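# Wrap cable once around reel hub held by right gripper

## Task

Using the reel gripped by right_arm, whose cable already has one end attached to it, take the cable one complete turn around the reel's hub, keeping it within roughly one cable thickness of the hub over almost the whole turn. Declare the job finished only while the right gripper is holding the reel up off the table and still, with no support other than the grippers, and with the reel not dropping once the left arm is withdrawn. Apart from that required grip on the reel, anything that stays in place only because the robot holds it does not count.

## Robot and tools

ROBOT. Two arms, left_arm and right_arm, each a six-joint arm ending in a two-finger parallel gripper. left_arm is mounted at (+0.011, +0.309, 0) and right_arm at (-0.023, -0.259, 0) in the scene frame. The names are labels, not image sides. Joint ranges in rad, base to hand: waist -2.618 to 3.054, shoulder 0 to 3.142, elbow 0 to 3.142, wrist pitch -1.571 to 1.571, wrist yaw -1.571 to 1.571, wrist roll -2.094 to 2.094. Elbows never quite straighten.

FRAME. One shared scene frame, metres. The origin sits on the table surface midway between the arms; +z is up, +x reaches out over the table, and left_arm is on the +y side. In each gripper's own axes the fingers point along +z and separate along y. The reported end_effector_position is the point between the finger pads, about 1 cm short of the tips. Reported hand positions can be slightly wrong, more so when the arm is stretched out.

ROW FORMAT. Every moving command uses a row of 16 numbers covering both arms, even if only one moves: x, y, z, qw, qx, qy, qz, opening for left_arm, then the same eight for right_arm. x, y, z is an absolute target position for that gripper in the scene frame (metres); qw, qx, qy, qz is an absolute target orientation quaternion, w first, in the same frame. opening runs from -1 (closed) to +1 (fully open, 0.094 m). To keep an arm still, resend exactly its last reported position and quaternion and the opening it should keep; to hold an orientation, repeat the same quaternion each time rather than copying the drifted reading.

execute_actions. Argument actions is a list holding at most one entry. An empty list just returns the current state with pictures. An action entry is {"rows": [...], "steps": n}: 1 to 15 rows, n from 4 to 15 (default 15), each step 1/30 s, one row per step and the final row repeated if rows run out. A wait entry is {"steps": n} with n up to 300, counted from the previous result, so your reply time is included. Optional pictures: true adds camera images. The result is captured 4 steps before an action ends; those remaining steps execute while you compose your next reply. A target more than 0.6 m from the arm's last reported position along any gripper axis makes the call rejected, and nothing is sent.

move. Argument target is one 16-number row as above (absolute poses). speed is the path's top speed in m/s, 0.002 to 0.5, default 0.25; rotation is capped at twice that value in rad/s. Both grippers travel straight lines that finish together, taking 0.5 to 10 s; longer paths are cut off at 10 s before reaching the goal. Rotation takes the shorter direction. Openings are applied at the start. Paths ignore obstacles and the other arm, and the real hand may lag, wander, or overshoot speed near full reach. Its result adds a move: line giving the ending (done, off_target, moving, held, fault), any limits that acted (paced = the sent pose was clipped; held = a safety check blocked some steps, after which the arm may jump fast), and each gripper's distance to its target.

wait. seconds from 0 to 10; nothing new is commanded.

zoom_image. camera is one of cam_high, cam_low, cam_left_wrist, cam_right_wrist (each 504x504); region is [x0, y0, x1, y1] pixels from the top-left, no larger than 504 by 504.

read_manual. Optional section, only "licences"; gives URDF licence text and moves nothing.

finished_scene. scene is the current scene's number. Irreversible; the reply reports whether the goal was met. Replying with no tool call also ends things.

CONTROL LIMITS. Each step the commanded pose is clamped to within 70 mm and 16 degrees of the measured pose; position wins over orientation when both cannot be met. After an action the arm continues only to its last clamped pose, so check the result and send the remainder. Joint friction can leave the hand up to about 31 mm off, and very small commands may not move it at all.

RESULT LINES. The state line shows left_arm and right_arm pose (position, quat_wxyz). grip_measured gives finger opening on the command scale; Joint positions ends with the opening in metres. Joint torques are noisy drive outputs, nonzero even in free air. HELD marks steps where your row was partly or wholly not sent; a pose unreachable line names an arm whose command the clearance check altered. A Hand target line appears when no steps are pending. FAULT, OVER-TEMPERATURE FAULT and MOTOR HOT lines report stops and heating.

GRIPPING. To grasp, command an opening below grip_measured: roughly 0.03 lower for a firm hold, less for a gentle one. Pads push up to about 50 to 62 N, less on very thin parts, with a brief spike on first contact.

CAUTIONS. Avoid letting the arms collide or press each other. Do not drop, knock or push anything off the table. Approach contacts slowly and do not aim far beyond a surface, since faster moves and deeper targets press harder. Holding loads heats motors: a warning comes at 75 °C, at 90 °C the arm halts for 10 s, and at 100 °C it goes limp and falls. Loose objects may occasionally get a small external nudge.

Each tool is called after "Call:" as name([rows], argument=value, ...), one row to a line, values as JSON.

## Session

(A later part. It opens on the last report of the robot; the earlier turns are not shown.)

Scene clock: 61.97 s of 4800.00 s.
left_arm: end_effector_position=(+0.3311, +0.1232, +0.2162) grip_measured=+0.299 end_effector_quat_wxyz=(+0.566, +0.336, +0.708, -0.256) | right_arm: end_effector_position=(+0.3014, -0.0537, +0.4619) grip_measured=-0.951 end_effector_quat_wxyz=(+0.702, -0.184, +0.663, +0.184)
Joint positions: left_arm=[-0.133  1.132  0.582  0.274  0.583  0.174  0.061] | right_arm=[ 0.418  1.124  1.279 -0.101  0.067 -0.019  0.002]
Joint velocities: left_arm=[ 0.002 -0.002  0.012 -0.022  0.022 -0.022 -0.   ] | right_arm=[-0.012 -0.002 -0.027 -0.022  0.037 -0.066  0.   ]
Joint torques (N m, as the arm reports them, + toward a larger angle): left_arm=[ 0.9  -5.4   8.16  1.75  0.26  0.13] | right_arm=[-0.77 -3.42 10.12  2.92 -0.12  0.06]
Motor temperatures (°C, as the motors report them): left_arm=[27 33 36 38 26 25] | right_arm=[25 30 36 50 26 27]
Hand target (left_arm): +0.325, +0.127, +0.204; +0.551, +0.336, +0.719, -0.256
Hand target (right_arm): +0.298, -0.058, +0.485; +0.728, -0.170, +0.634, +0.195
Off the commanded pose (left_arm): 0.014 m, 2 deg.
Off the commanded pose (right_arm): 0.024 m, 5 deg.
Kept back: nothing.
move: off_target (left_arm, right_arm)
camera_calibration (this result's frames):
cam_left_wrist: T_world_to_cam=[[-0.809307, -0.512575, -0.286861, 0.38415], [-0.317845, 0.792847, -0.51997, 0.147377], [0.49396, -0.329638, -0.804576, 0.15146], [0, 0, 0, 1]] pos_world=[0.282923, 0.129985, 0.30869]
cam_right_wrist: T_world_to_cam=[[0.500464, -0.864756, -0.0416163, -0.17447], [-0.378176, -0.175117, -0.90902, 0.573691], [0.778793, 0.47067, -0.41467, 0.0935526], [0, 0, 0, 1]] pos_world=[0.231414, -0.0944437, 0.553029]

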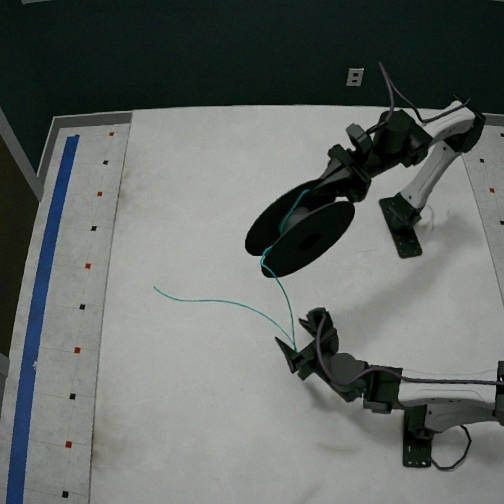

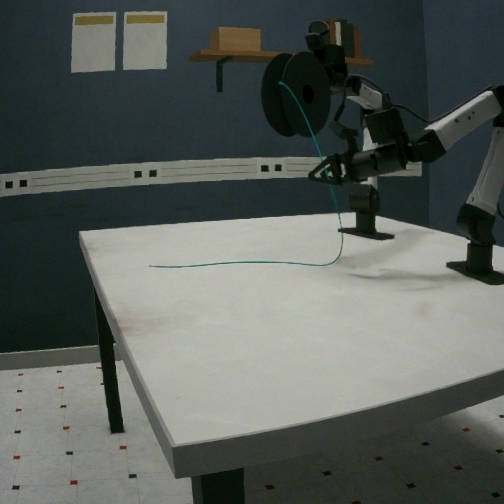

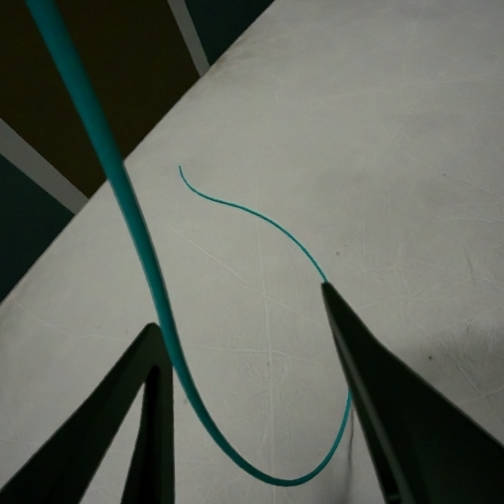

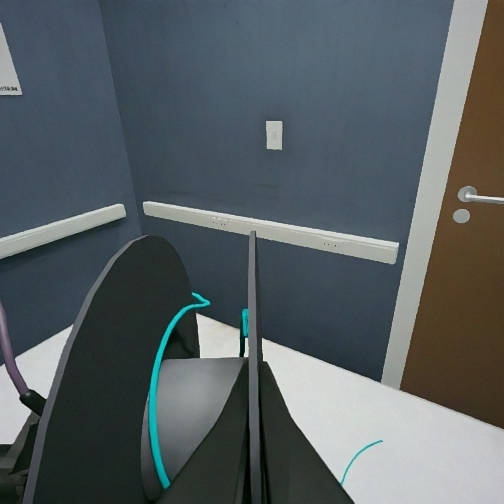

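Call:
move(target=[0.309,0.147,0.205, 0.5518,0.3353,0.7191,-0.2573, 0.3, 0.299,-0.058,0.485, 0.7290,-0.1698,0.6337,0.1953,-1.0], speed=0.1)

Scene clock: 64.77 s of 4800.00 s.
left_arm: end_effector_position=(+0.3156, +0.1430, +0.2160) grip_measured=+0.299 end_effector_quat_wxyz=(+0.565, +0.337, +0.709, -0.255) | right_arm: end_effector_position=(+0.3014, -0.0537, +0.4619) grip_measured=-0.951 end_effector_quat_wxyz=(+0.702, -0.184, +0.663, +0.184)
Joint positions: left_arm=[-0.059  1.033  0.54   0.197  0.654  0.202  0.061] | right_arm=[ 0.418  1.124  1.279 -0.101  0.067 -0.019  0.002]
Joint velocities: left_arm=[ 0.022  0.002  0.012 -0.022  0.007  0.007 -0.   ] | right_arm=[-0.012 -0.017 -0.002  0.037 -0.007  0.007 -0.002]
Joint torques (N m, as the arm reports them, + toward a larger angle): left_arm=[ 0.88 -4.78  8.25  1.73  0.29  0.12] | right_arm=[-0.88 -3.57 10.13  2.97 -0.05  0.03]
Motor temperatures (°C, as the motors report them): left_arm=[27 33 36 37 26 25] | right_arm=[25 31 36 51 26 27]
Hand target (left_arm): +0.310, +0.146, +0.204; +0.552, +0.336, +0.719, -0.256
Hand target (right_arm): +0.298, -0.059, +0.485; +0.728, -0.170, +0.634, +0.195
Off the commanded pose (left_arm): 0.013 m, 2 deg.
Off the commanded pose (right_arm): 0.024 m, 5 deg.
Kept back: nothing.
move: off_target (left_arm, right_arm)
camera_calibration (this result's frames):
cam_left_wrist: T_world_to_cam=[[-0.809585, -0.512079, -0.286962, 0.381742], [-0.319166, 0.794287, -0.516954, 0.126208], [0.492652, -0.32693, -0.806481, 0.16589], [0, 0, 0, 1]] pos_world=[0.267608, 0.149471, 0.308576]
cam_right_wrist: T_world_to_cam=[[0.500464, -0.864756, -0.0416163, -0.17447], [-0.378176, -0.175117, -0.90902, 0.573691], [0.778793, 0.47067, -0.41467, 0.0935526], [0, 0, 0, 1]] pos_world=[0.231414, -0.0944437, 0.553029]

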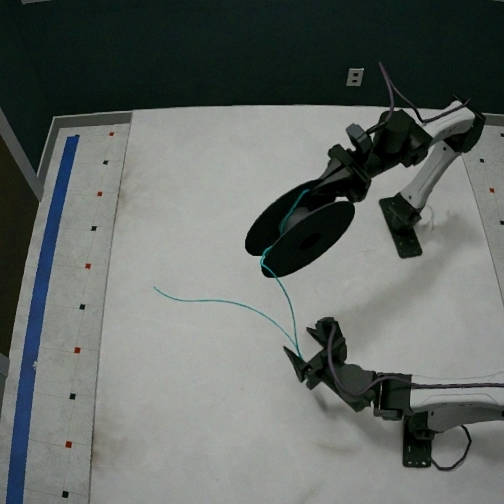

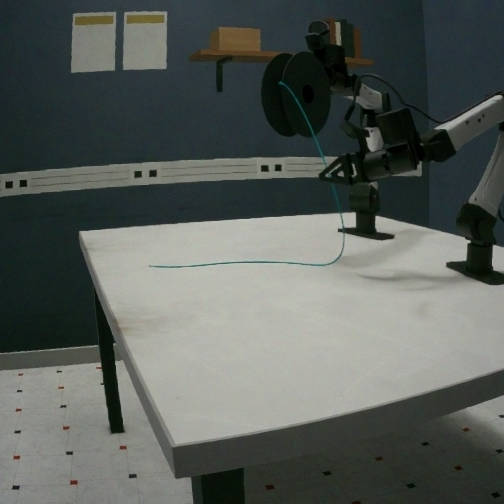

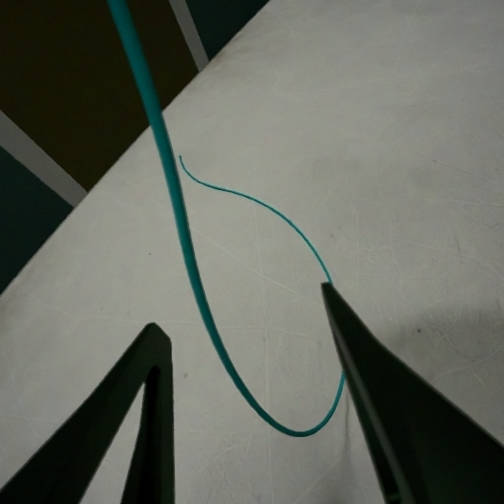

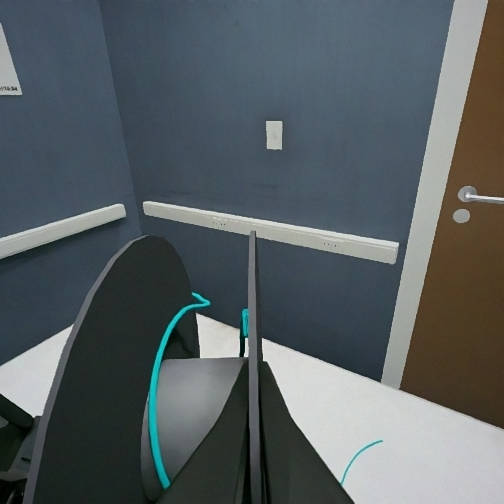

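Call:
zoom_image(camera="cam_left_wrist", region=[140, 250, 360, 450])

Call:
zoom_image(camera="cam_low", region=[300, 130, 400, 230])

Region (140, 250, 360, 450) of cam_left_wrist's 504x504 image, scaled by 2.291, with more detail than that image has; it fills the top 458 rows of this view, and the rest is white.

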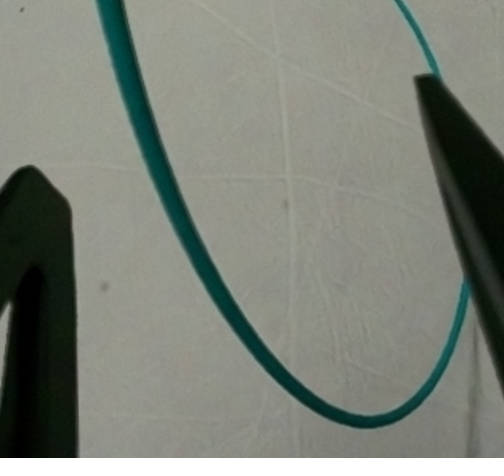

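Region (300, 130, 400, 230) of cam_low's 504x504 image, scaled by 5.040, with more detail than that image has.

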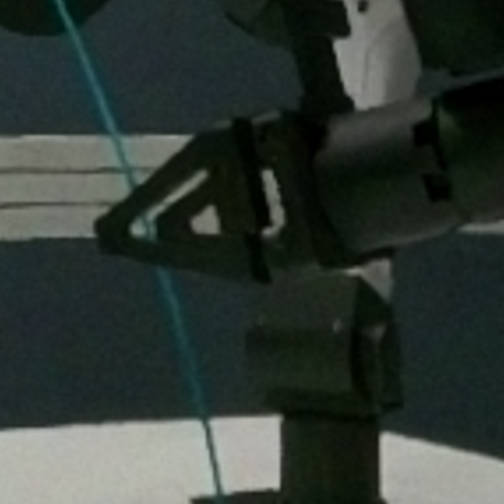

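Call:
move(target=[0.309,0.147,0.205, 0.5518,0.3353,0.7191,-0.2573, -1.0, 0.299,-0.058,0.485, 0.7290,-0.1698,0.6337,0.1953,-1.0], speed=0.1)

Scene clock: 66.17 s of 4800.00 s.
left_arm: end_effector_position=(+0.3151, +0.1426, +0.2157) grip_measured=-0.971 end_effector_quat_wxyz=(+0.564, +0.338, +0.708, -0.256) | right_arm: end_effector_position=(+0.3015, -0.0537, +0.4611) grip_measured=-0.951 end_effector_quat_wxyz=(+0.701, -0.185, +0.664, +0.183)
Joint positions: left_arm=[-0.059  1.033  0.54   0.195  0.657  0.204  0.001] | right_arm=[ 0.418  1.124  1.279 -0.104  0.067 -0.019  0.002]
Joint velocities: left_arm=[-0.022  0.007 -0.002 -0.066  0.022 -0.066  0.   ] | right_arm=[-0.002 -0.037 -0.002 -0.051  0.007 -0.007 -0.   ]
Joint torques (N m, as the arm reports them, + toward a larger angle): left_arm=[ 1.02 -4.84  8.32  1.71  0.29  0.11] | right_arm=[-0.79 -3.55 10.14  2.95 -0.08  0.  ]
Motor temperatures (°C, as the motors report them): left_arm=[27 33 36 37 26 25] | right_arm=[25 31 36 51 26 27]
Hand target (left_arm): +0.310, +0.146, +0.205; +0.552, +0.335, +0.719, -0.257
Hand target (right_arm): +0.298, -0.059, +0.484; +0.728, -0.170, +0.634, +0.195
Off the commanded pose (left_arm): 0.013 m, 2 deg.
Off the commanded pose (right_arm): 0.024 m, 5 deg.
Kept back: nothing.
move: off_target (left_arm, right_arm)
camera_calibration (this result's frames):
cam_left_wrist: T_world_to_cam=[[-0.811553, -0.509439, -0.286102, 0.381148], [-0.317251, 0.795408, -0.516409, 0.125279], [0.490647, -0.328327, -0.807135, 0.166765], [0, 0, 0, 1]] pos_world=[0.267244, 0.149277, 0.308345]
cam_right_wrist: T_world_to_cam=[[0.500359, -0.864827, -0.0414044, -0.174569], [-0.380474, -0.176669, -0.90776, 0.573055], [0.777741, 0.469959, -0.417442, 0.0947637], [0, 0, 0, 1]] pos_world=[0.231678, -0.0942657, 0.552527]

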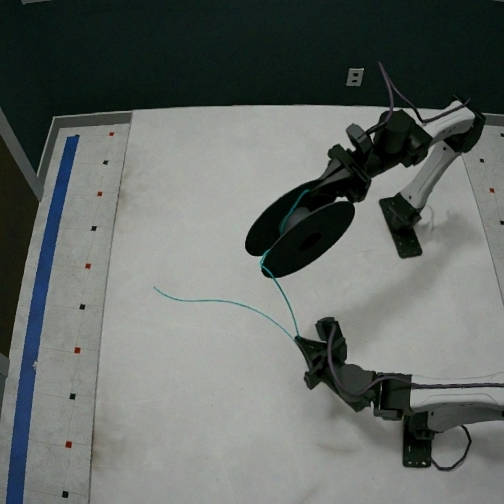

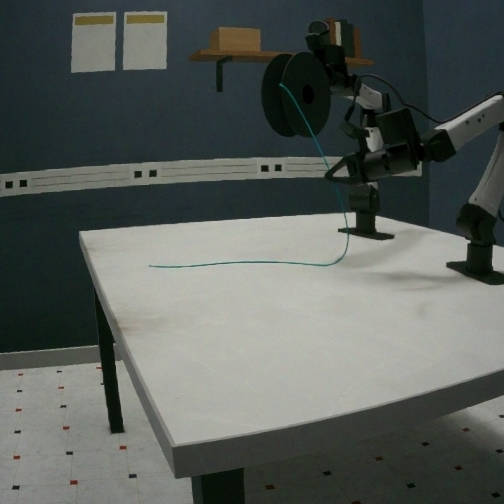

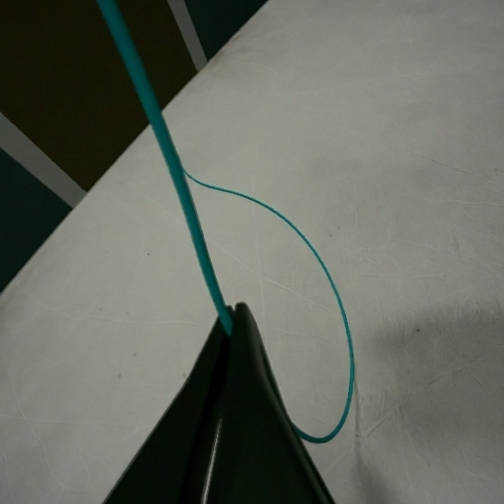

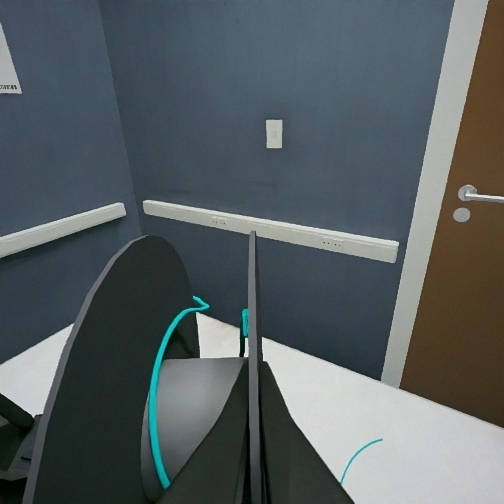

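Call:
move(target=[0.356,0.028,0.090, 0.5518,0.3353,0.7191,-0.2573, -1.0, 0.299,-0.058,0.485, 0.7290,-0.1698,0.6337,0.1953,-1.0], speed=0.16)

Scene clock: 69.23 s of 4800.00 s.
left_arm: end_effector_position=(+0.3570, +0.0305, +0.1069) grip_measured=-0.971 end_effector_quat_wxyz=(+0.568, +0.335, +0.705, -0.261) | right_arm: end_effector_position=(+0.3016, -0.0534, +0.4556) grip_measured=-0.951 end_effector_quat_wxyz=(+0.694, -0.188, +0.671, +0.181)
Joint positions: left_arm=[-0.427  1.765  0.534  0.999  0.306  0.082  0.001] | right_arm=[ 0.418  1.124  1.279 -0.126  0.065 -0.019  0.002]
Joint velocities: left_arm=[ 0.012 -0.007  0.002 -0.037  0.037  0.081 -0.   ] | right_arm=[-0.002 -0.022  0.007 -0.022  0.007  0.007  0.   ]
Joint torques (N m, as the arm reports them, + toward a larger angle): left_arm=[-0.43 -5.87  8.    1.99  0.03 -0.06] | right_arm=[-0.99 -3.99 10.07  3.16 -0.07  0.04]
Motor temperatures (°C, as the motors report them): left_arm=[27 33 36 37 26 25] | right_arm=[25 31 36 51 26 27]
Hand target (left_arm): +0.357, +0.029, +0.093; +0.552, +0.333, +0.719, -0.260
Hand target (right_arm): +0.297, -0.059, +0.484; +0.728, -0.171, +0.635, +0.195
Off the commanded pose (left_arm): 0.017 m, 2 deg.
Off the commanded pose (right_arm): 0.030 m, 6 deg.
Kept back: nothing.
move: off_target (left_arm, right_arm)
camera_calibration (this result's frames):
cam_left_wrist: T_world_to_cam=[[-0.811657, -0.512054, -0.281095, 0.326445], [-0.314053, 0.788279, -0.529139, 0.171994], [0.492529, -0.3412, -0.800623, 0.0206165], [0, 0, 0, 1]] pos_world=[0.308822, 0.0386123, 0.199277]
cam_right_wrist: T_world_to_cam=[[0.500592, -0.864768, -0.0397969, -0.175385], [-0.397083, -0.188525, -0.898211, 0.568152], [0.769241, 0.46544, -0.437759, 0.103836], [0, 0, 0, 1]] pos_world=[0.233525, -0.0928856, 0.548796]

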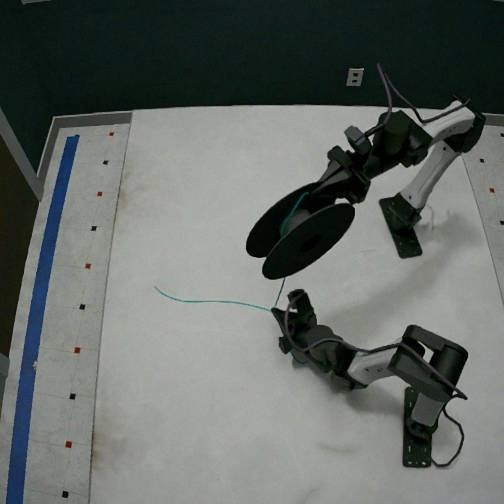

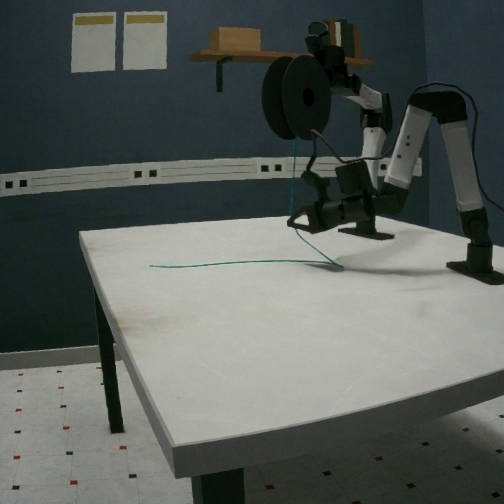

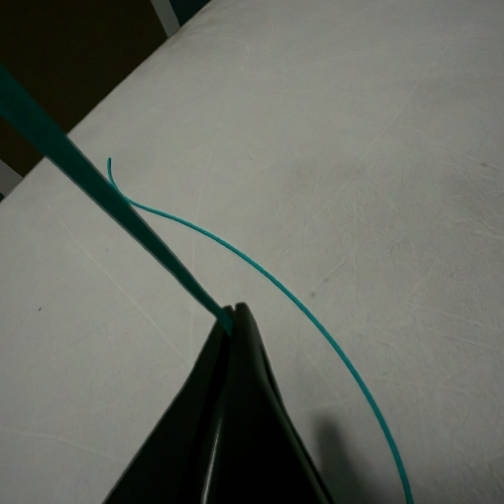

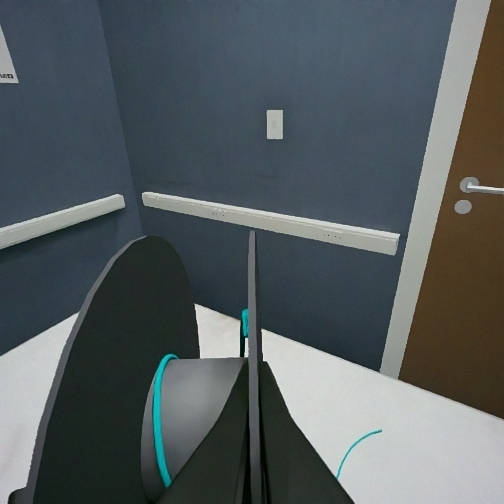

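Call:
execute_actions(actions=[])

Scene clock: 70.43 s of 4800.00 s.
left_arm: end_effector_position=(+0.3572, +0.0306, +0.1072) grip_measured=-0.971 end_effector_quat_wxyz=(+0.568, +0.334, +0.705, -0.261) | right_arm: end_effector_position=(+0.3016, -0.0534, +0.4559) grip_measured=-0.951 end_effector_quat_wxyz=(+0.694, -0.188, +0.671, +0.181)
Joint positions: left_arm=[-0.427  1.765  0.534  1.001  0.305  0.082  0.001] | right_arm=[ 0.418  1.124  1.279 -0.125  0.065 -0.019  0.002]
Joint velocities: left_arm=[-0.012  0.017 -0.007  0.022  0.022 -0.007  0.   ] | right_arm=[-0.002  0.007  0.002  0.007  0.037 -0.051  0.   ]
Joint torques (N m, as the arm reports them, + toward a larger angle): left_arm=[-0.43 -5.87  8.01  2.01  0.02 -0.07] | right_arm=[-0.76 -3.62 10.13  3.15 -0.06  0.07]
Motor temperatures (°C, as the motors report them): left_arm=[27 33 36 37 26 25] | right_arm=[25 31 36 51 26 27]
Hand target (left_arm): +0.357, +0.029, +0.093; +0.552, +0.333, +0.719, -0.260
Hand target (right_arm): +0.297, -0.059, +0.484; +0.728, -0.171, +0.635, +0.195
Off the commanded pose (left_arm): 0.017 m, 3 deg.
Off the commanded pose (right_arm): 0.030 m, 6 deg.
Kept back: nothing.
Steps of this call (steps 1 to 36: nothing new was sent). Readings (end_effector_position):
1: left_arm (+0.3571, +0.0305, +0.1070) | right_arm (+0.3016, -0.0534, +0.4557)
2: left_arm (+0.3571, +0.0305, +0.1070) | right_arm (+0.3016, -0.0534, +0.4557)
4: left_arm (+0.3571, +0.0306, +0.1071) | right_arm (+0.3016, -0.0534, +0.4558)
8: left_arm (+0.3572, +0.0306, +0.1072) | right_arm (+0.3016, -0.0534, +0.4558)
36: the state above
camera_calibration (this result's frames):
cam_left_wrist: T_world_to_cam=[[-0.810811, -0.513201, -0.281442, 0.326498], [-0.31456, 0.787571, -0.529891, 0.172399], [0.493596, -0.341111, -0.800004, 0.0203009], [0, 0, 0, 1]] pos_world=[0.308938, 0.0387074, 0.199484]
cam_right_wrist: T_world_to_cam=[[0.50063, -0.864742, -0.0398762, -0.175348], [-0.396231, -0.18795, -0.898708, 0.568401], [0.769656, 0.46572, -0.436731, 0.103387], [0, 0, 0, 1]] pos_world=[0.23343, -0.0929498, 0.548987]

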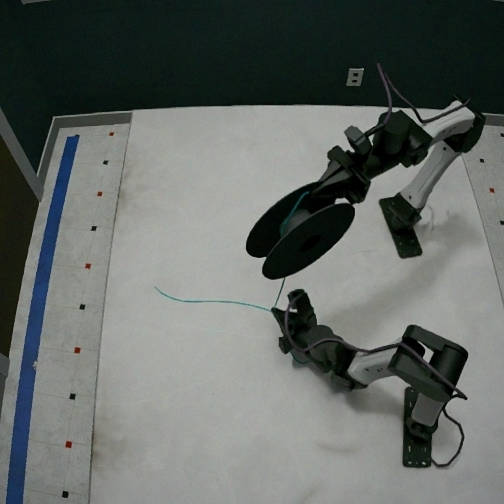

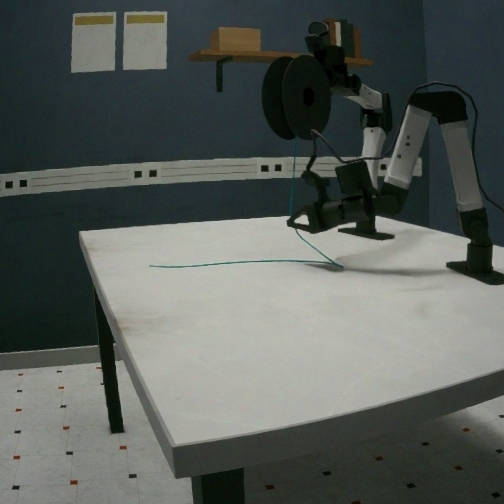

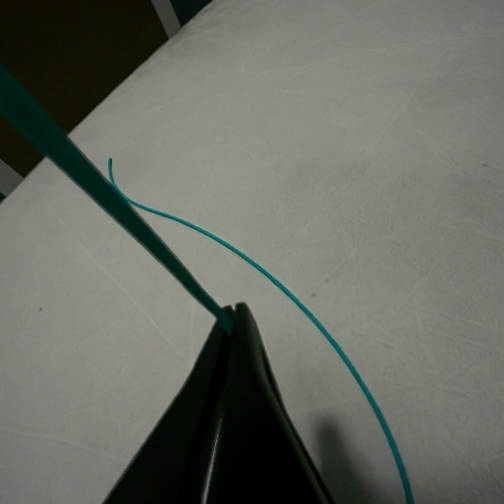

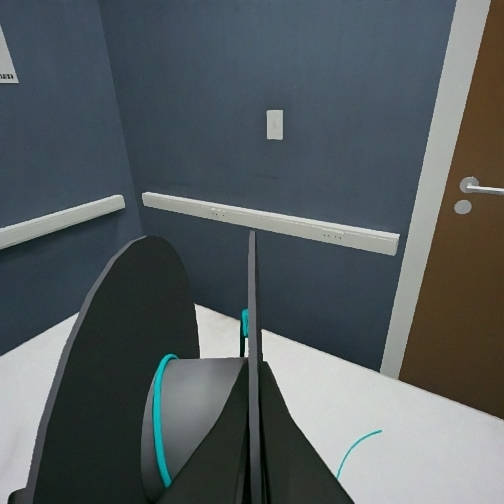

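Call:
move(target=[0.196,-0.032,0.142, 0.4838,0.4402,0.6909,-0.3082,-1, 0.299,-0.058,0.485, 0.7290,-0.1698,0.6337,0.1953,-1.0], speed=0.24)

Scene clock: 73.60 s of 4800.00 s.
left_arm: end_effector_position=(+0.2026, -0.0339, +0.1492) grip_measured=-0.971 end_effector_quat_wxyz=(+0.504, +0.430, +0.680, -0.314) | right_arm: end_effector_position=(+0.3012, -0.0530, +0.4579) grip_measured=-0.951 end_effector_quat_wxyz=(+0.697, -0.188, +0.668, +0.183)
Joint positions: left_arm=[-0.885  1.314  0.452  0.561  0.099  0.037  0.001] | right_arm=[ 0.418  1.124  1.279 -0.117  0.062 -0.019  0.002]
Joint velocities: left_arm=[-0.012  0.002 -0.012 -0.051  0.007  0.007 -0.   ] | right_arm=[-0.012 -0.027 -0.012 -0.037  0.007  0.022 -0.001]
Joint torques (N m, as the arm reports them, + toward a larger angle): left_arm=[-0.58 -5.91 10.2   1.61  0.15 -0.05] | right_arm=[-0.77 -3.73 10.17  3.1  -0.02  0.04]
Motor temperatures (°C, as the motors report them): left_arm=[27 33 36 37 26 25] | right_arm=[25 31 36 52 26 27]
Hand target (left_arm): +0.197, -0.033, +0.141; +0.483, +0.438, +0.692, -0.311
Hand target (right_arm): +0.298, -0.059, +0.484; +0.728, -0.170, +0.635, +0.195
Off the commanded pose (left_arm): 0.010 m, 3 deg.
Off the commanded pose (right_arm): 0.028 m, 6 deg.
Kept back: nothing.
move: off_target (left_arm, right_arm)
camera_calibration (this result's frames):
cam_left_wrist: T_world_to_cam=[[-0.922517, -0.280066, -0.265568, 0.208042], [-0.131798, 0.875308, -0.465259, 0.15313], [0.362757, -0.394208, -0.844398, 0.139625], [0, 0, 0, 1]] pos_world=[0.161454, -0.0207291, 0.244393]
cam_right_wrist: T_world_to_cam=[[0.503533, -0.863035, -0.0403151, -0.175333], [-0.389633, -0.185187, -0.90216, 0.569859], [0.771129, 0.469976, -0.429515, 0.100777], [0, 0, 0, 1]] pos_world=[0.23261, -0.093151, 0.55032]

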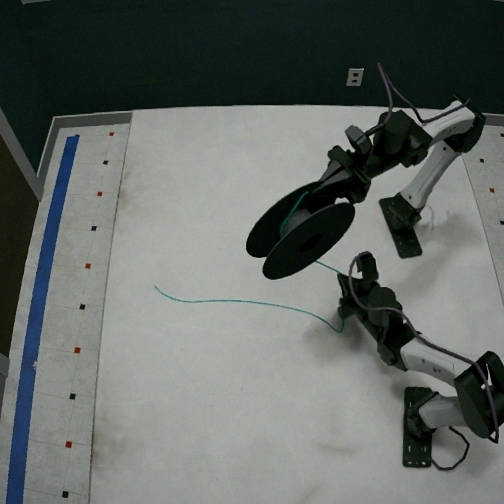

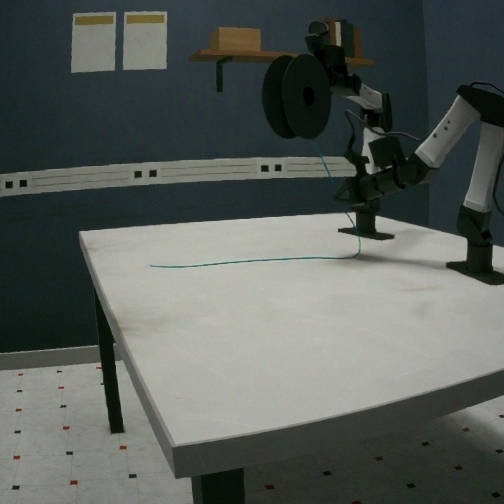

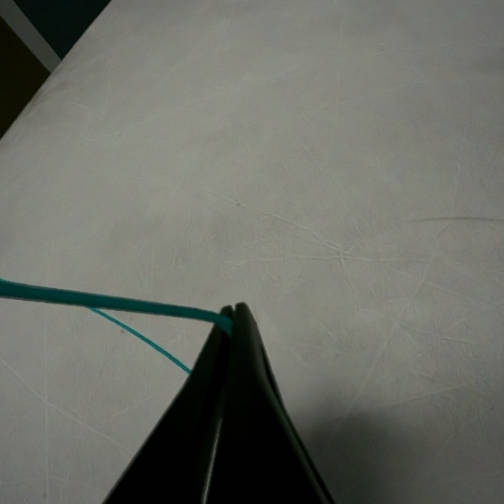

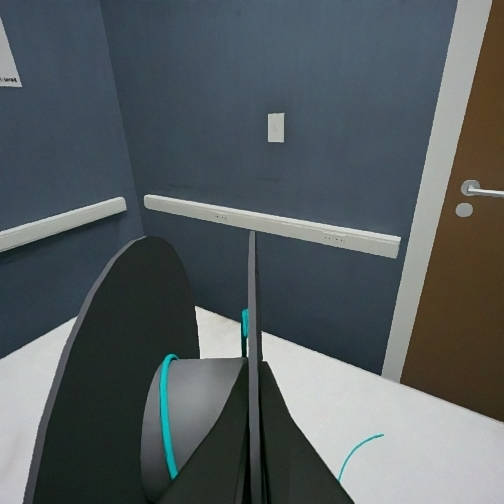

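Call:
move(target=[0.082,-0.050,0.280, 0.4830,0.4830,0.6295,-0.3706,-1, 0.299,-0.058,0.485, 0.7290,-0.1698,0.6337,0.1953,-1.0], speed=0.22)

Scene clock: 75.37 s of 4800.00 s.
left_arm: end_effector_position=(+0.0955, -0.0501, +0.2859) grip_measured=-0.971 end_effector_quat_wxyz=(+0.503, +0.461, +0.632, -0.368) | right_arm: end_effector_position=(+0.2999, -0.0505, +0.4538) grip_measured=-0.951 end_effector_quat_wxyz=(+0.689, -0.192, +0.673, +0.190)
Joint positions: left_arm=[-1.272  1.002  0.782 -0.008 -0.141 -0.034  0.001] | right_arm=[ 0.418  1.124  1.279 -0.134  0.046 -0.011  0.002]
Joint velocities: left_arm=[ 0.027 -0.012 -0.002  0.037  0.051 -0.081 -0.   ] | right_arm=[ 0.017 -0.007 -0.012 -0.007 -0.007  0.022 -0.001]
Joint torques (N m, as the arm reports them, + toward a larger angle): left_arm=[-1.45 -3.96 11.54  1.77  0.39 -0.03] | right_arm=[-0.74 -3.83 10.06  3.3   0.14 -0.09]
Motor temperatures (°C, as the motors report them): left_arm=[27 33 36 37 26 25] | right_arm=[25 31 36 52 26 27]
Hand target (left_arm): +0.083, -0.050, +0.279; +0.481, +0.481, +0.631, -0.373
Hand target (right_arm): +0.297, -0.059, +0.484; +0.728, -0.170, +0.635, +0.196
Off the commanded pose (left_arm): 0.015 m, 3 deg.
Off the commanded pose (right_arm): 0.032 m, 7 deg.
Kept back: nothing.
move: off_target (left_arm, right_arm)
camera_calibration (this result's frames):
cam_left_wrist: T_world_to_cam=[[-0.948133, -0.170271, -0.268424, 0.149799], [-0.00282219, 0.848912, -0.528526, 0.221246], [0.317861, -0.500355, -0.805363, 0.275215], [0, 0, 0, 1]] pos_world=[0.0551739, -0.0246066, 0.378792]
cam_right_wrist: T_world_to_cam=[[0.516714, -0.854853, -0.0472532, -0.173131], [-0.402683, -0.193953, -0.894555, 0.566103], [0.755548, 0.481257, -0.444453, 0.110902], [0, 0, 0, 1]] pos_world=[0.233627, -0.0915769, 0.54752]

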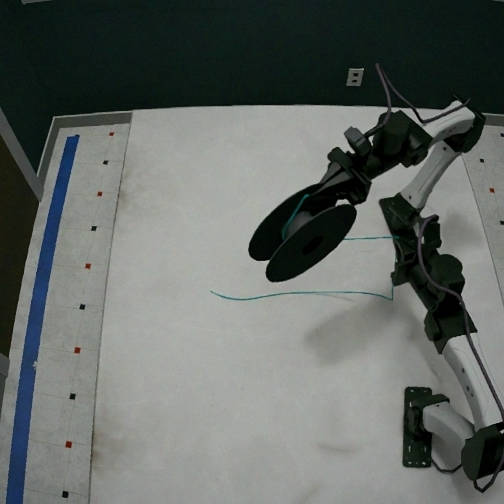

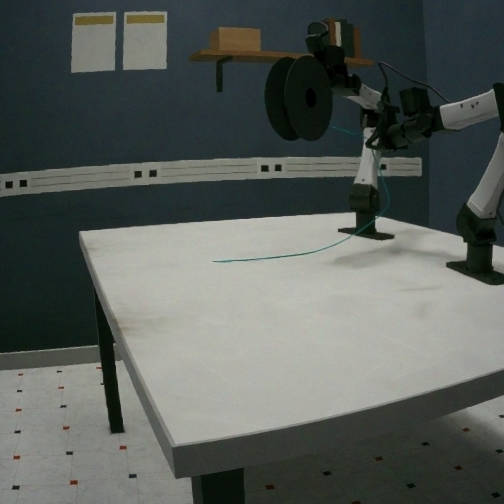

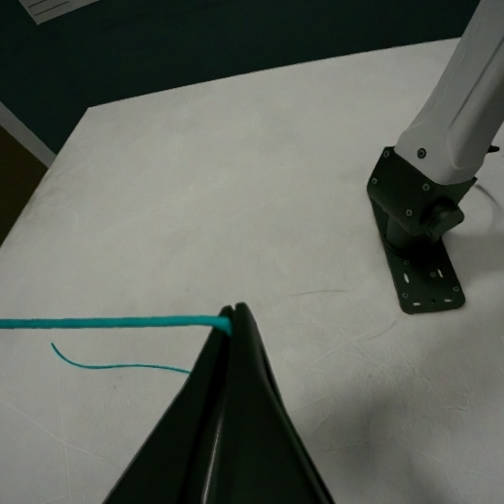

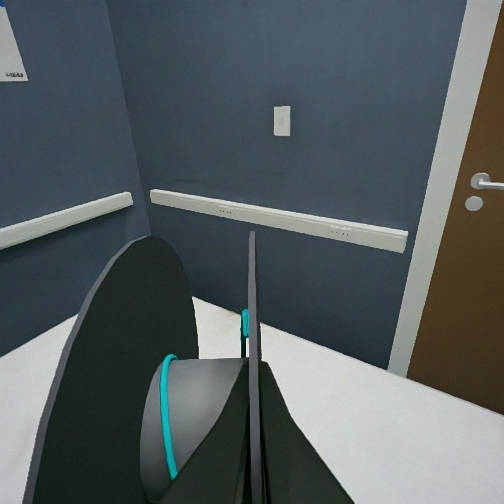

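Call:
move(target=[0.087,-0.022,0.430, 0.5200,0.4503,0.6197,-0.3778,-1, 0.299,-0.058,0.485, 0.7290,-0.1698,0.6337,0.1953,-1.0], speed=0.22)

Scene clock: 77.03 s of 4800.00 s.
left_arm: end_effector_position=(+0.0988, -0.0149, +0.4285) grip_measured=-0.971 end_effector_quat_wxyz=(+0.533, +0.432, +0.630, -0.364) | right_arm: end_effector_position=(+0.2961, -0.0498, +0.4682) grip_measured=-0.951 end_effector_quat_wxyz=(+0.703, -0.185, +0.654, +0.208)
Joint positions: left_arm=[-1.282  1.012  1.324 -0.483 -0.213 -0.035  0.001] | right_arm=[ 0.418  1.118  1.279 -0.085  0.031  0.011  0.002]
Joint velocities: left_arm=[-0.002  0.002  0.012 -0.051  0.007 -0.022 -0.   ] | right_arm=[-0.012  0.012 -0.017 -0.037 -0.007 -0.022 -0.   ]
Joint torques (N m, as the arm reports them, + toward a larger angle): left_arm=[-1.3  -1.8  11.4   2.1   0.49  0.04] | right_arm=[-0.87 -2.75 10.31  2.79  0.35 -0.26]
Motor temperatures (°C, as the motors report them): left_arm=[27 33 37 38 26 25] | right_arm=[25 31 37 52 26 27]
Hand target (left_arm): +0.087, -0.021, +0.430; +0.520, +0.450, +0.620, -0.378
Hand target (right_arm): +0.298, -0.058, +0.485; +0.728, -0.170, +0.634, +0.196
Off the commanded pose (left_arm): 0.014 m, 3 deg.
Off the commanded pose (right_arm): 0.019 m, 4 deg.
Kept back: nothing.
move: off_target (left_arm, right_arm)
camera_calibration (this result's frames):
cam_left_wrist: T_world_to_cam=[[-0.929122, -0.242873, -0.278826, 0.198686], [-0.0415221, 0.817807, -0.573993, 0.289558], [0.367434, -0.521732, -0.769928, 0.38624], [0, 0, 0, 1]] pos_world=[0.0547093, 0.0129664, 0.51898]
cam_right_wrist: T_world_to_cam=[[0.532939, -0.843249, -0.0700528, -0.163459], [-0.367767, -0.156277, -0.916692, 0.579536], [0.762052, 0.514304, -0.393405, 0.0956571], [0, 0, 0, 1]] pos_world=[0.227352, -0.0964652, 0.557438]

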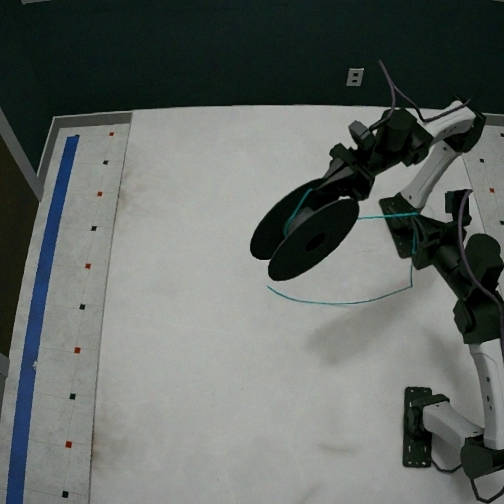

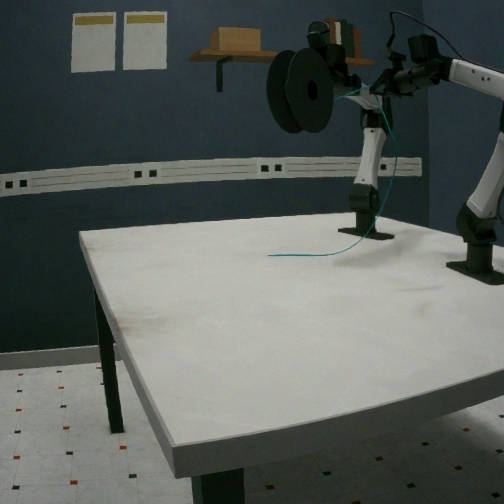

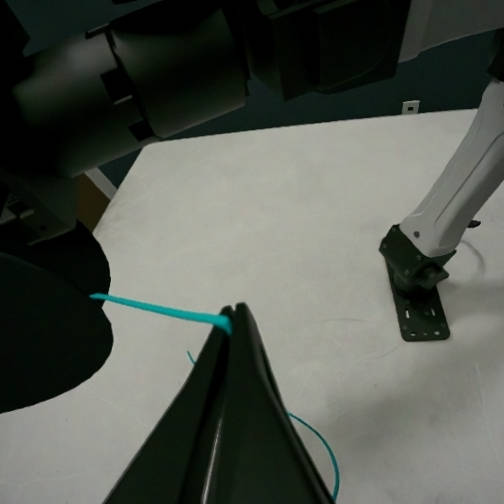

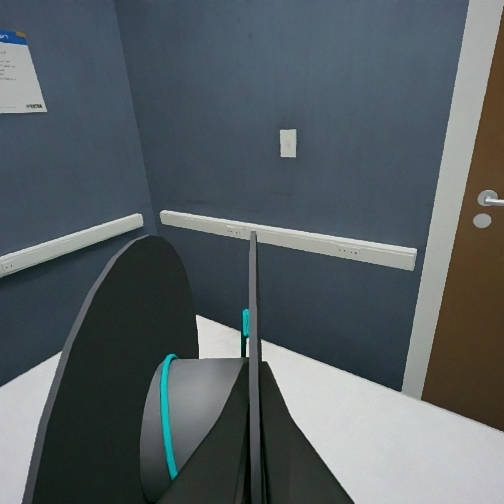

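Call:
move(target=[0.166,0.022,0.539, 0.5470,0.4050,0.6500,-0.3400,-1, 0.299,-0.058,0.485, 0.7290,-0.1698,0.6337,0.1953,-1.0], speed=0.2)

Scene clock: 78.67 s of 4800.00 s.
left_arm: end_effector_position=(+0.1660, +0.0215, +0.5282) grip_measured=-0.971 end_effector_quat_wxyz=(+0.539, +0.405, +0.661, -0.330) | right_arm: end_effector_position=(+0.2955, -0.0506, +0.4780) grip_measured=-0.951 end_effector_quat_wxyz=(+0.717, -0.181, +0.640, +0.211)
Joint positions: left_arm=[-0.92   1.289  2.037 -0.95   0.046  0.009  0.001] | right_arm=[ 0.418  1.118  1.279 -0.044  0.032  0.006  0.002]
Joint velocities: left_arm=[ 0.002  0.002 -0.007 -0.037 -0.022  0.037 -0.001] | right_arm=[-0.012 -0.007 -0.007 -0.022 -0.022  0.022  0.001]
Joint torques (N m, as the arm reports them, + toward a larger angle): left_arm=[ 0.68 -3.03  9.72  2.29  0.28  0.15] | right_arm=[-0.91 -2.75 10.49  2.37  0.31 -0.21]
Motor temperatures (°C, as the motors report them): left_arm=[27 33 37 38 26 25] | right_arm=[25 31 37 52 26 27]
Hand target (left_arm): +0.164, +0.023, +0.539; +0.549, +0.406, +0.648, -0.337
Hand target (right_arm): +0.299, -0.058, +0.485; +0.729, -0.170, +0.634, +0.196
Off the commanded pose (left_arm): 0.011 m, 2 deg.
Off the commanded pose (right_arm): 0.011 m, 3 deg.
Kept back: nothing.
move: off_target (left_arm, right_arm)
camera_calibration (this result's frames):
cam_left_wrist: T_world_to_cam=[[-0.90512, -0.326093, -0.272803, 0.29238], [-0.133073, 0.826702, -0.546676, 0.320424], [0.403795, -0.458505, -0.791659, 0.461399], [0, 0, 0, 1]] pos_world=[0.120968, 0.0420015, 0.620201]
cam_right_wrist: T_world_to_cam=[[0.533719, -0.843015, -0.0668568, -0.164809], [-0.335203, -0.13831, -0.931939, 0.586737], [0.776391, 0.519804, -0.3564, 0.0787449], [0, 0, 0, 1]] pos_world=[0.223501, -0.0987169, 0.563848]

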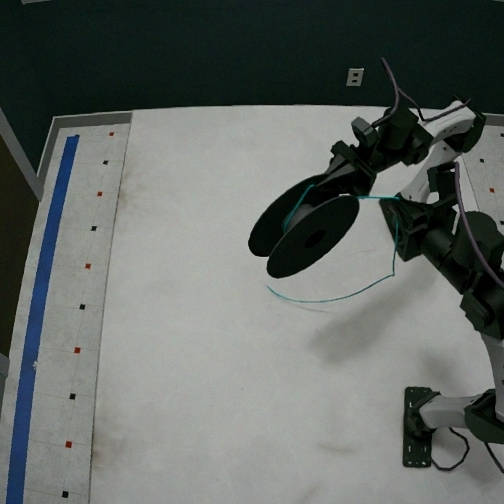

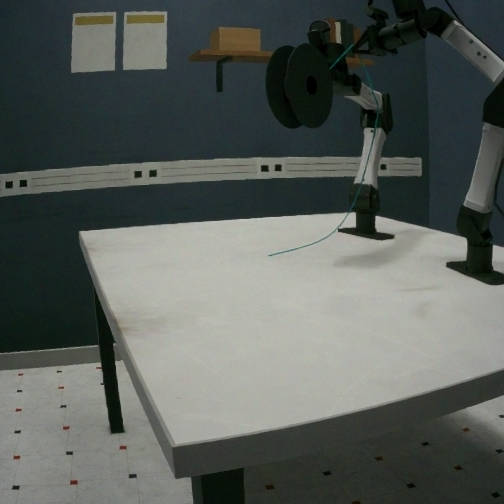

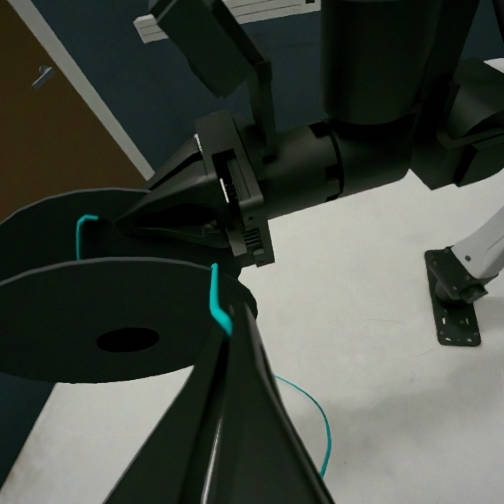

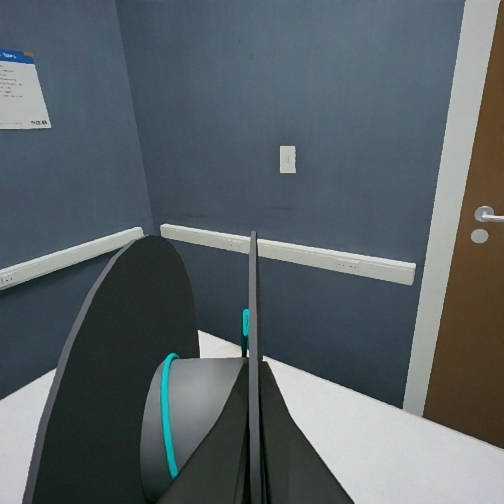

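Call:
move(target=[0.267,0.077,0.548, 0.5622,0.3714,0.6700,-0.3116,-1, 0.299,-0.058,0.485, 0.7290,-0.1698,0.6337,0.1953,-1.0], speed=0.2)

Scene clock: 80.13 s of 4800.00 s.
left_arm: end_effector_position=(+0.2592, +0.0688, +0.5426) grip_measured=-0.971 end_effector_quat_wxyz=(+0.551, +0.382, +0.668, -0.321) | right_arm: end_effector_position=(+0.2955, -0.0501, +0.4754) grip_measured=-0.951 end_effector_quat_wxyz=(+0.715, -0.187, +0.642, +0.205)
Joint positions: left_arm=[-0.387  1.436  2.219 -0.998  0.516  0.1    0.001] | right_arm=[ 0.418  1.118  1.279 -0.055  0.03  -0.008  0.002]
Joint velocities: left_arm=[ 0.017 -0.007  0.002 -0.007  0.022 -0.022 -0.001] | right_arm=[-0.002  0.017 -0.007  0.095  0.022 -0.022  0.   ]
Joint torques (N m, as the arm reports them, + toward a larger angle): left_arm=[ 1.75 -4.05  8.95  2.07 -0.01  0.13] | right_arm=[-0.7  -2.83 10.36  2.52  0.38 -0.08]
Motor temperatures (°C, as the motors report them): left_arm=[27 33 37 38 26 25] | right_arm=[25 31 37 52 26 27]
Hand target (left_arm): +0.265, +0.076, +0.548; +0.563, +0.375, +0.669, -0.308
Hand target (right_arm): +0.299, -0.058, +0.485; +0.729, -0.170, +0.634, +0.196
Off the commanded pose (left_arm): 0.012 m, 2 deg.
Off the commanded pose (right_arm): 0.013 m, 3 deg.
Kept back: nothing.
move: off_target (left_arm, right_arm)
camera_calibration (this result's frames):
cam_left_wrist: T_world_to_cam=[[-0.885674, -0.379421, -0.26762, 0.391945], [-0.177149, 0.808922, -0.560592, 0.321754], [0.429184, -0.449093, -0.783656, 0.445295], [0, 0, 0, 1]] pos_world=[0.213021, 0.0884169, 0.634223]
cam_right_wrist: T_world_to_cam=[[0.534267, -0.843674, -0.0526629, -0.171525], [-0.33642, -0.155062, -0.928858, 0.582441], [0.775487, 0.513975, -0.366673, 0.082392], [0, 0, 0, 1]] pos_world=[0.223691, -0.0967442, 0.562183]

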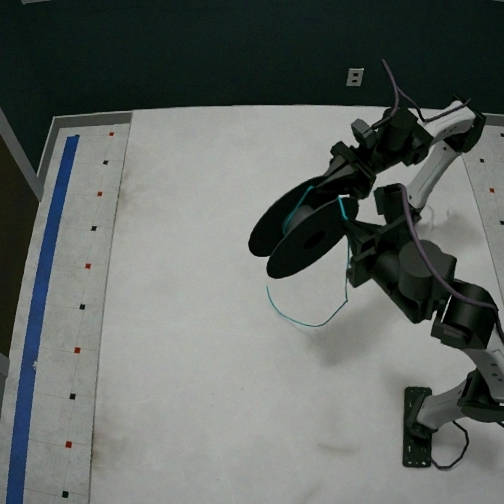

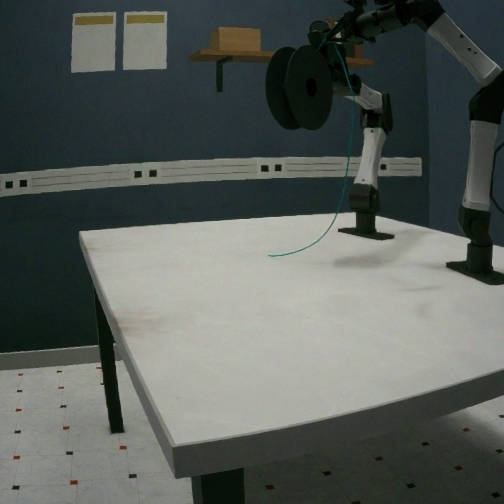

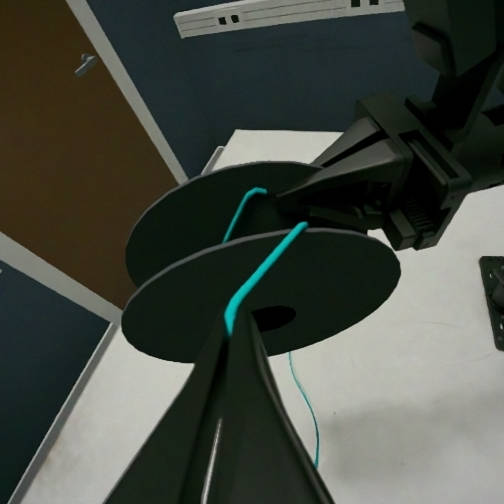

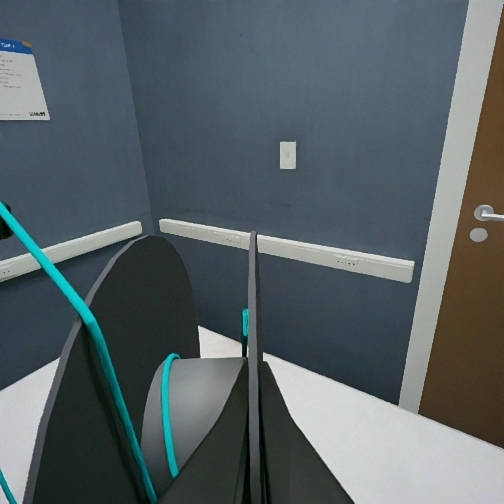

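Call:
move(target=[0.353,0.100,0.475, 0.5946,0.3189,0.6840,-0.2773,-1, 0.299,-0.058,0.485, 0.7290,-0.1698,0.6337,0.1953,-1.0], speed=0.2)

Scene clock: 81.63 s of 4800.00 s.
left_arm: end_effector_position=(+0.3469, +0.0924, +0.4826) grip_measured=-0.971 end_effector_quat_wxyz=(+0.597, +0.335, +0.671, -0.286) | right_arm: end_effector_position=(+0.3021, -0.0481, +0.4560) grip_measured=-0.951 end_effector_quat_wxyz=(+0.694, -0.195, +0.667, +0.190)
Joint positions: left_arm=[-0.206  1.357  1.721 -0.511  0.566  0.095  0.001] | right_arm=[ 0.418  1.134  1.279 -0.11   0.042 -0.018  0.002]
Joint velocities: left_arm=[ 0.017 -0.012 -0.007  0.051 -0.007  0.022 -0.   ] | right_arm=[ 0.002 -0.017 -0.012  0.007 -0.022 -0.037 -0.001]
Joint torques (N m, as the arm reports them, + toward a larger angle): left_arm=[ 1.17 -6.08  6.88  2.06 -0.13 -0.08] | right_arm=[-0.75 -4.64 10.11  3.05  0.28  0.02]
Motor temperatures (°C, as the motors report them): left_arm=[27 33 37 38 26 25] | right_arm=[25 31 37 52 26 27]
Hand target (left_arm): +0.353, +0.100, +0.475; +0.595, +0.320, +0.683, -0.277
Hand target (right_arm): +0.297, -0.059, +0.484; +0.728, -0.170, +0.634, +0.196
Off the commanded pose (left_arm): 0.012 m, 3 deg.
Off the commanded pose (right_arm): 0.031 m, 6 deg.
Kept back: nothing.
move: off_target (left_arm, right_arm)
camera_calibration (this result's frames):
cam_left_wrist: T_world_to_cam=[[-0.811908, -0.50324, -0.295897, 0.461966], [-0.249626, 0.757456, -0.60328, 0.335076], [0.527724, -0.415945, -0.740606, 0.313225], [0, 0, 0, 1]] pos_world=[0.293421, 0.108959, 0.570816]
cam_right_wrist: T_world_to_cam=[[0.521119, -0.852521, -0.0405461, -0.176361], [-0.388154, -0.194421, -0.900853, 0.567889], [0.760113, 0.485189, -0.432226, 0.102341], [0, 0, 0, 1]] pos_world=[0.234542, -0.0895961, 0.548668]

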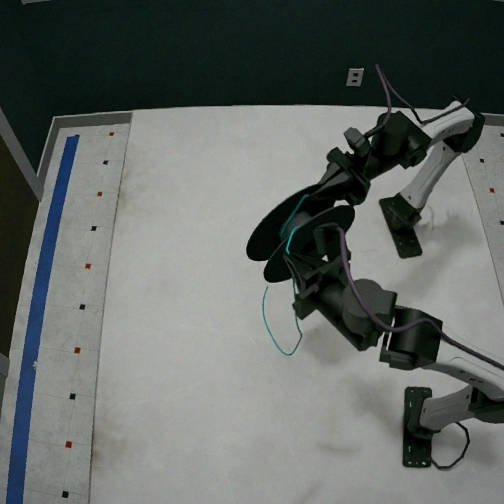

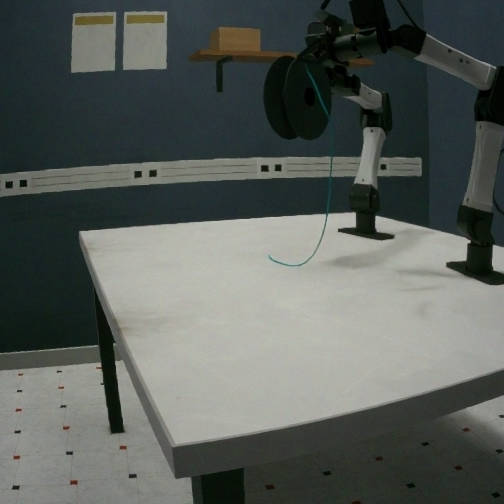

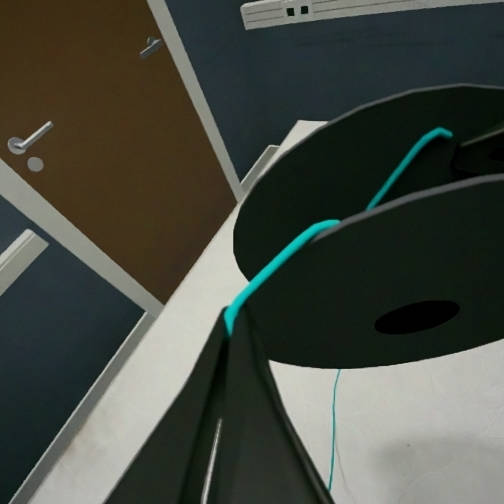

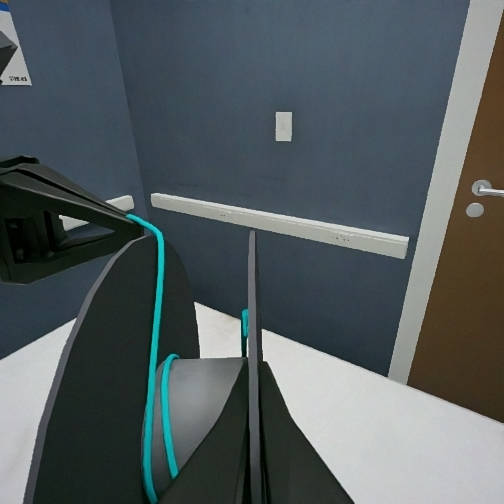

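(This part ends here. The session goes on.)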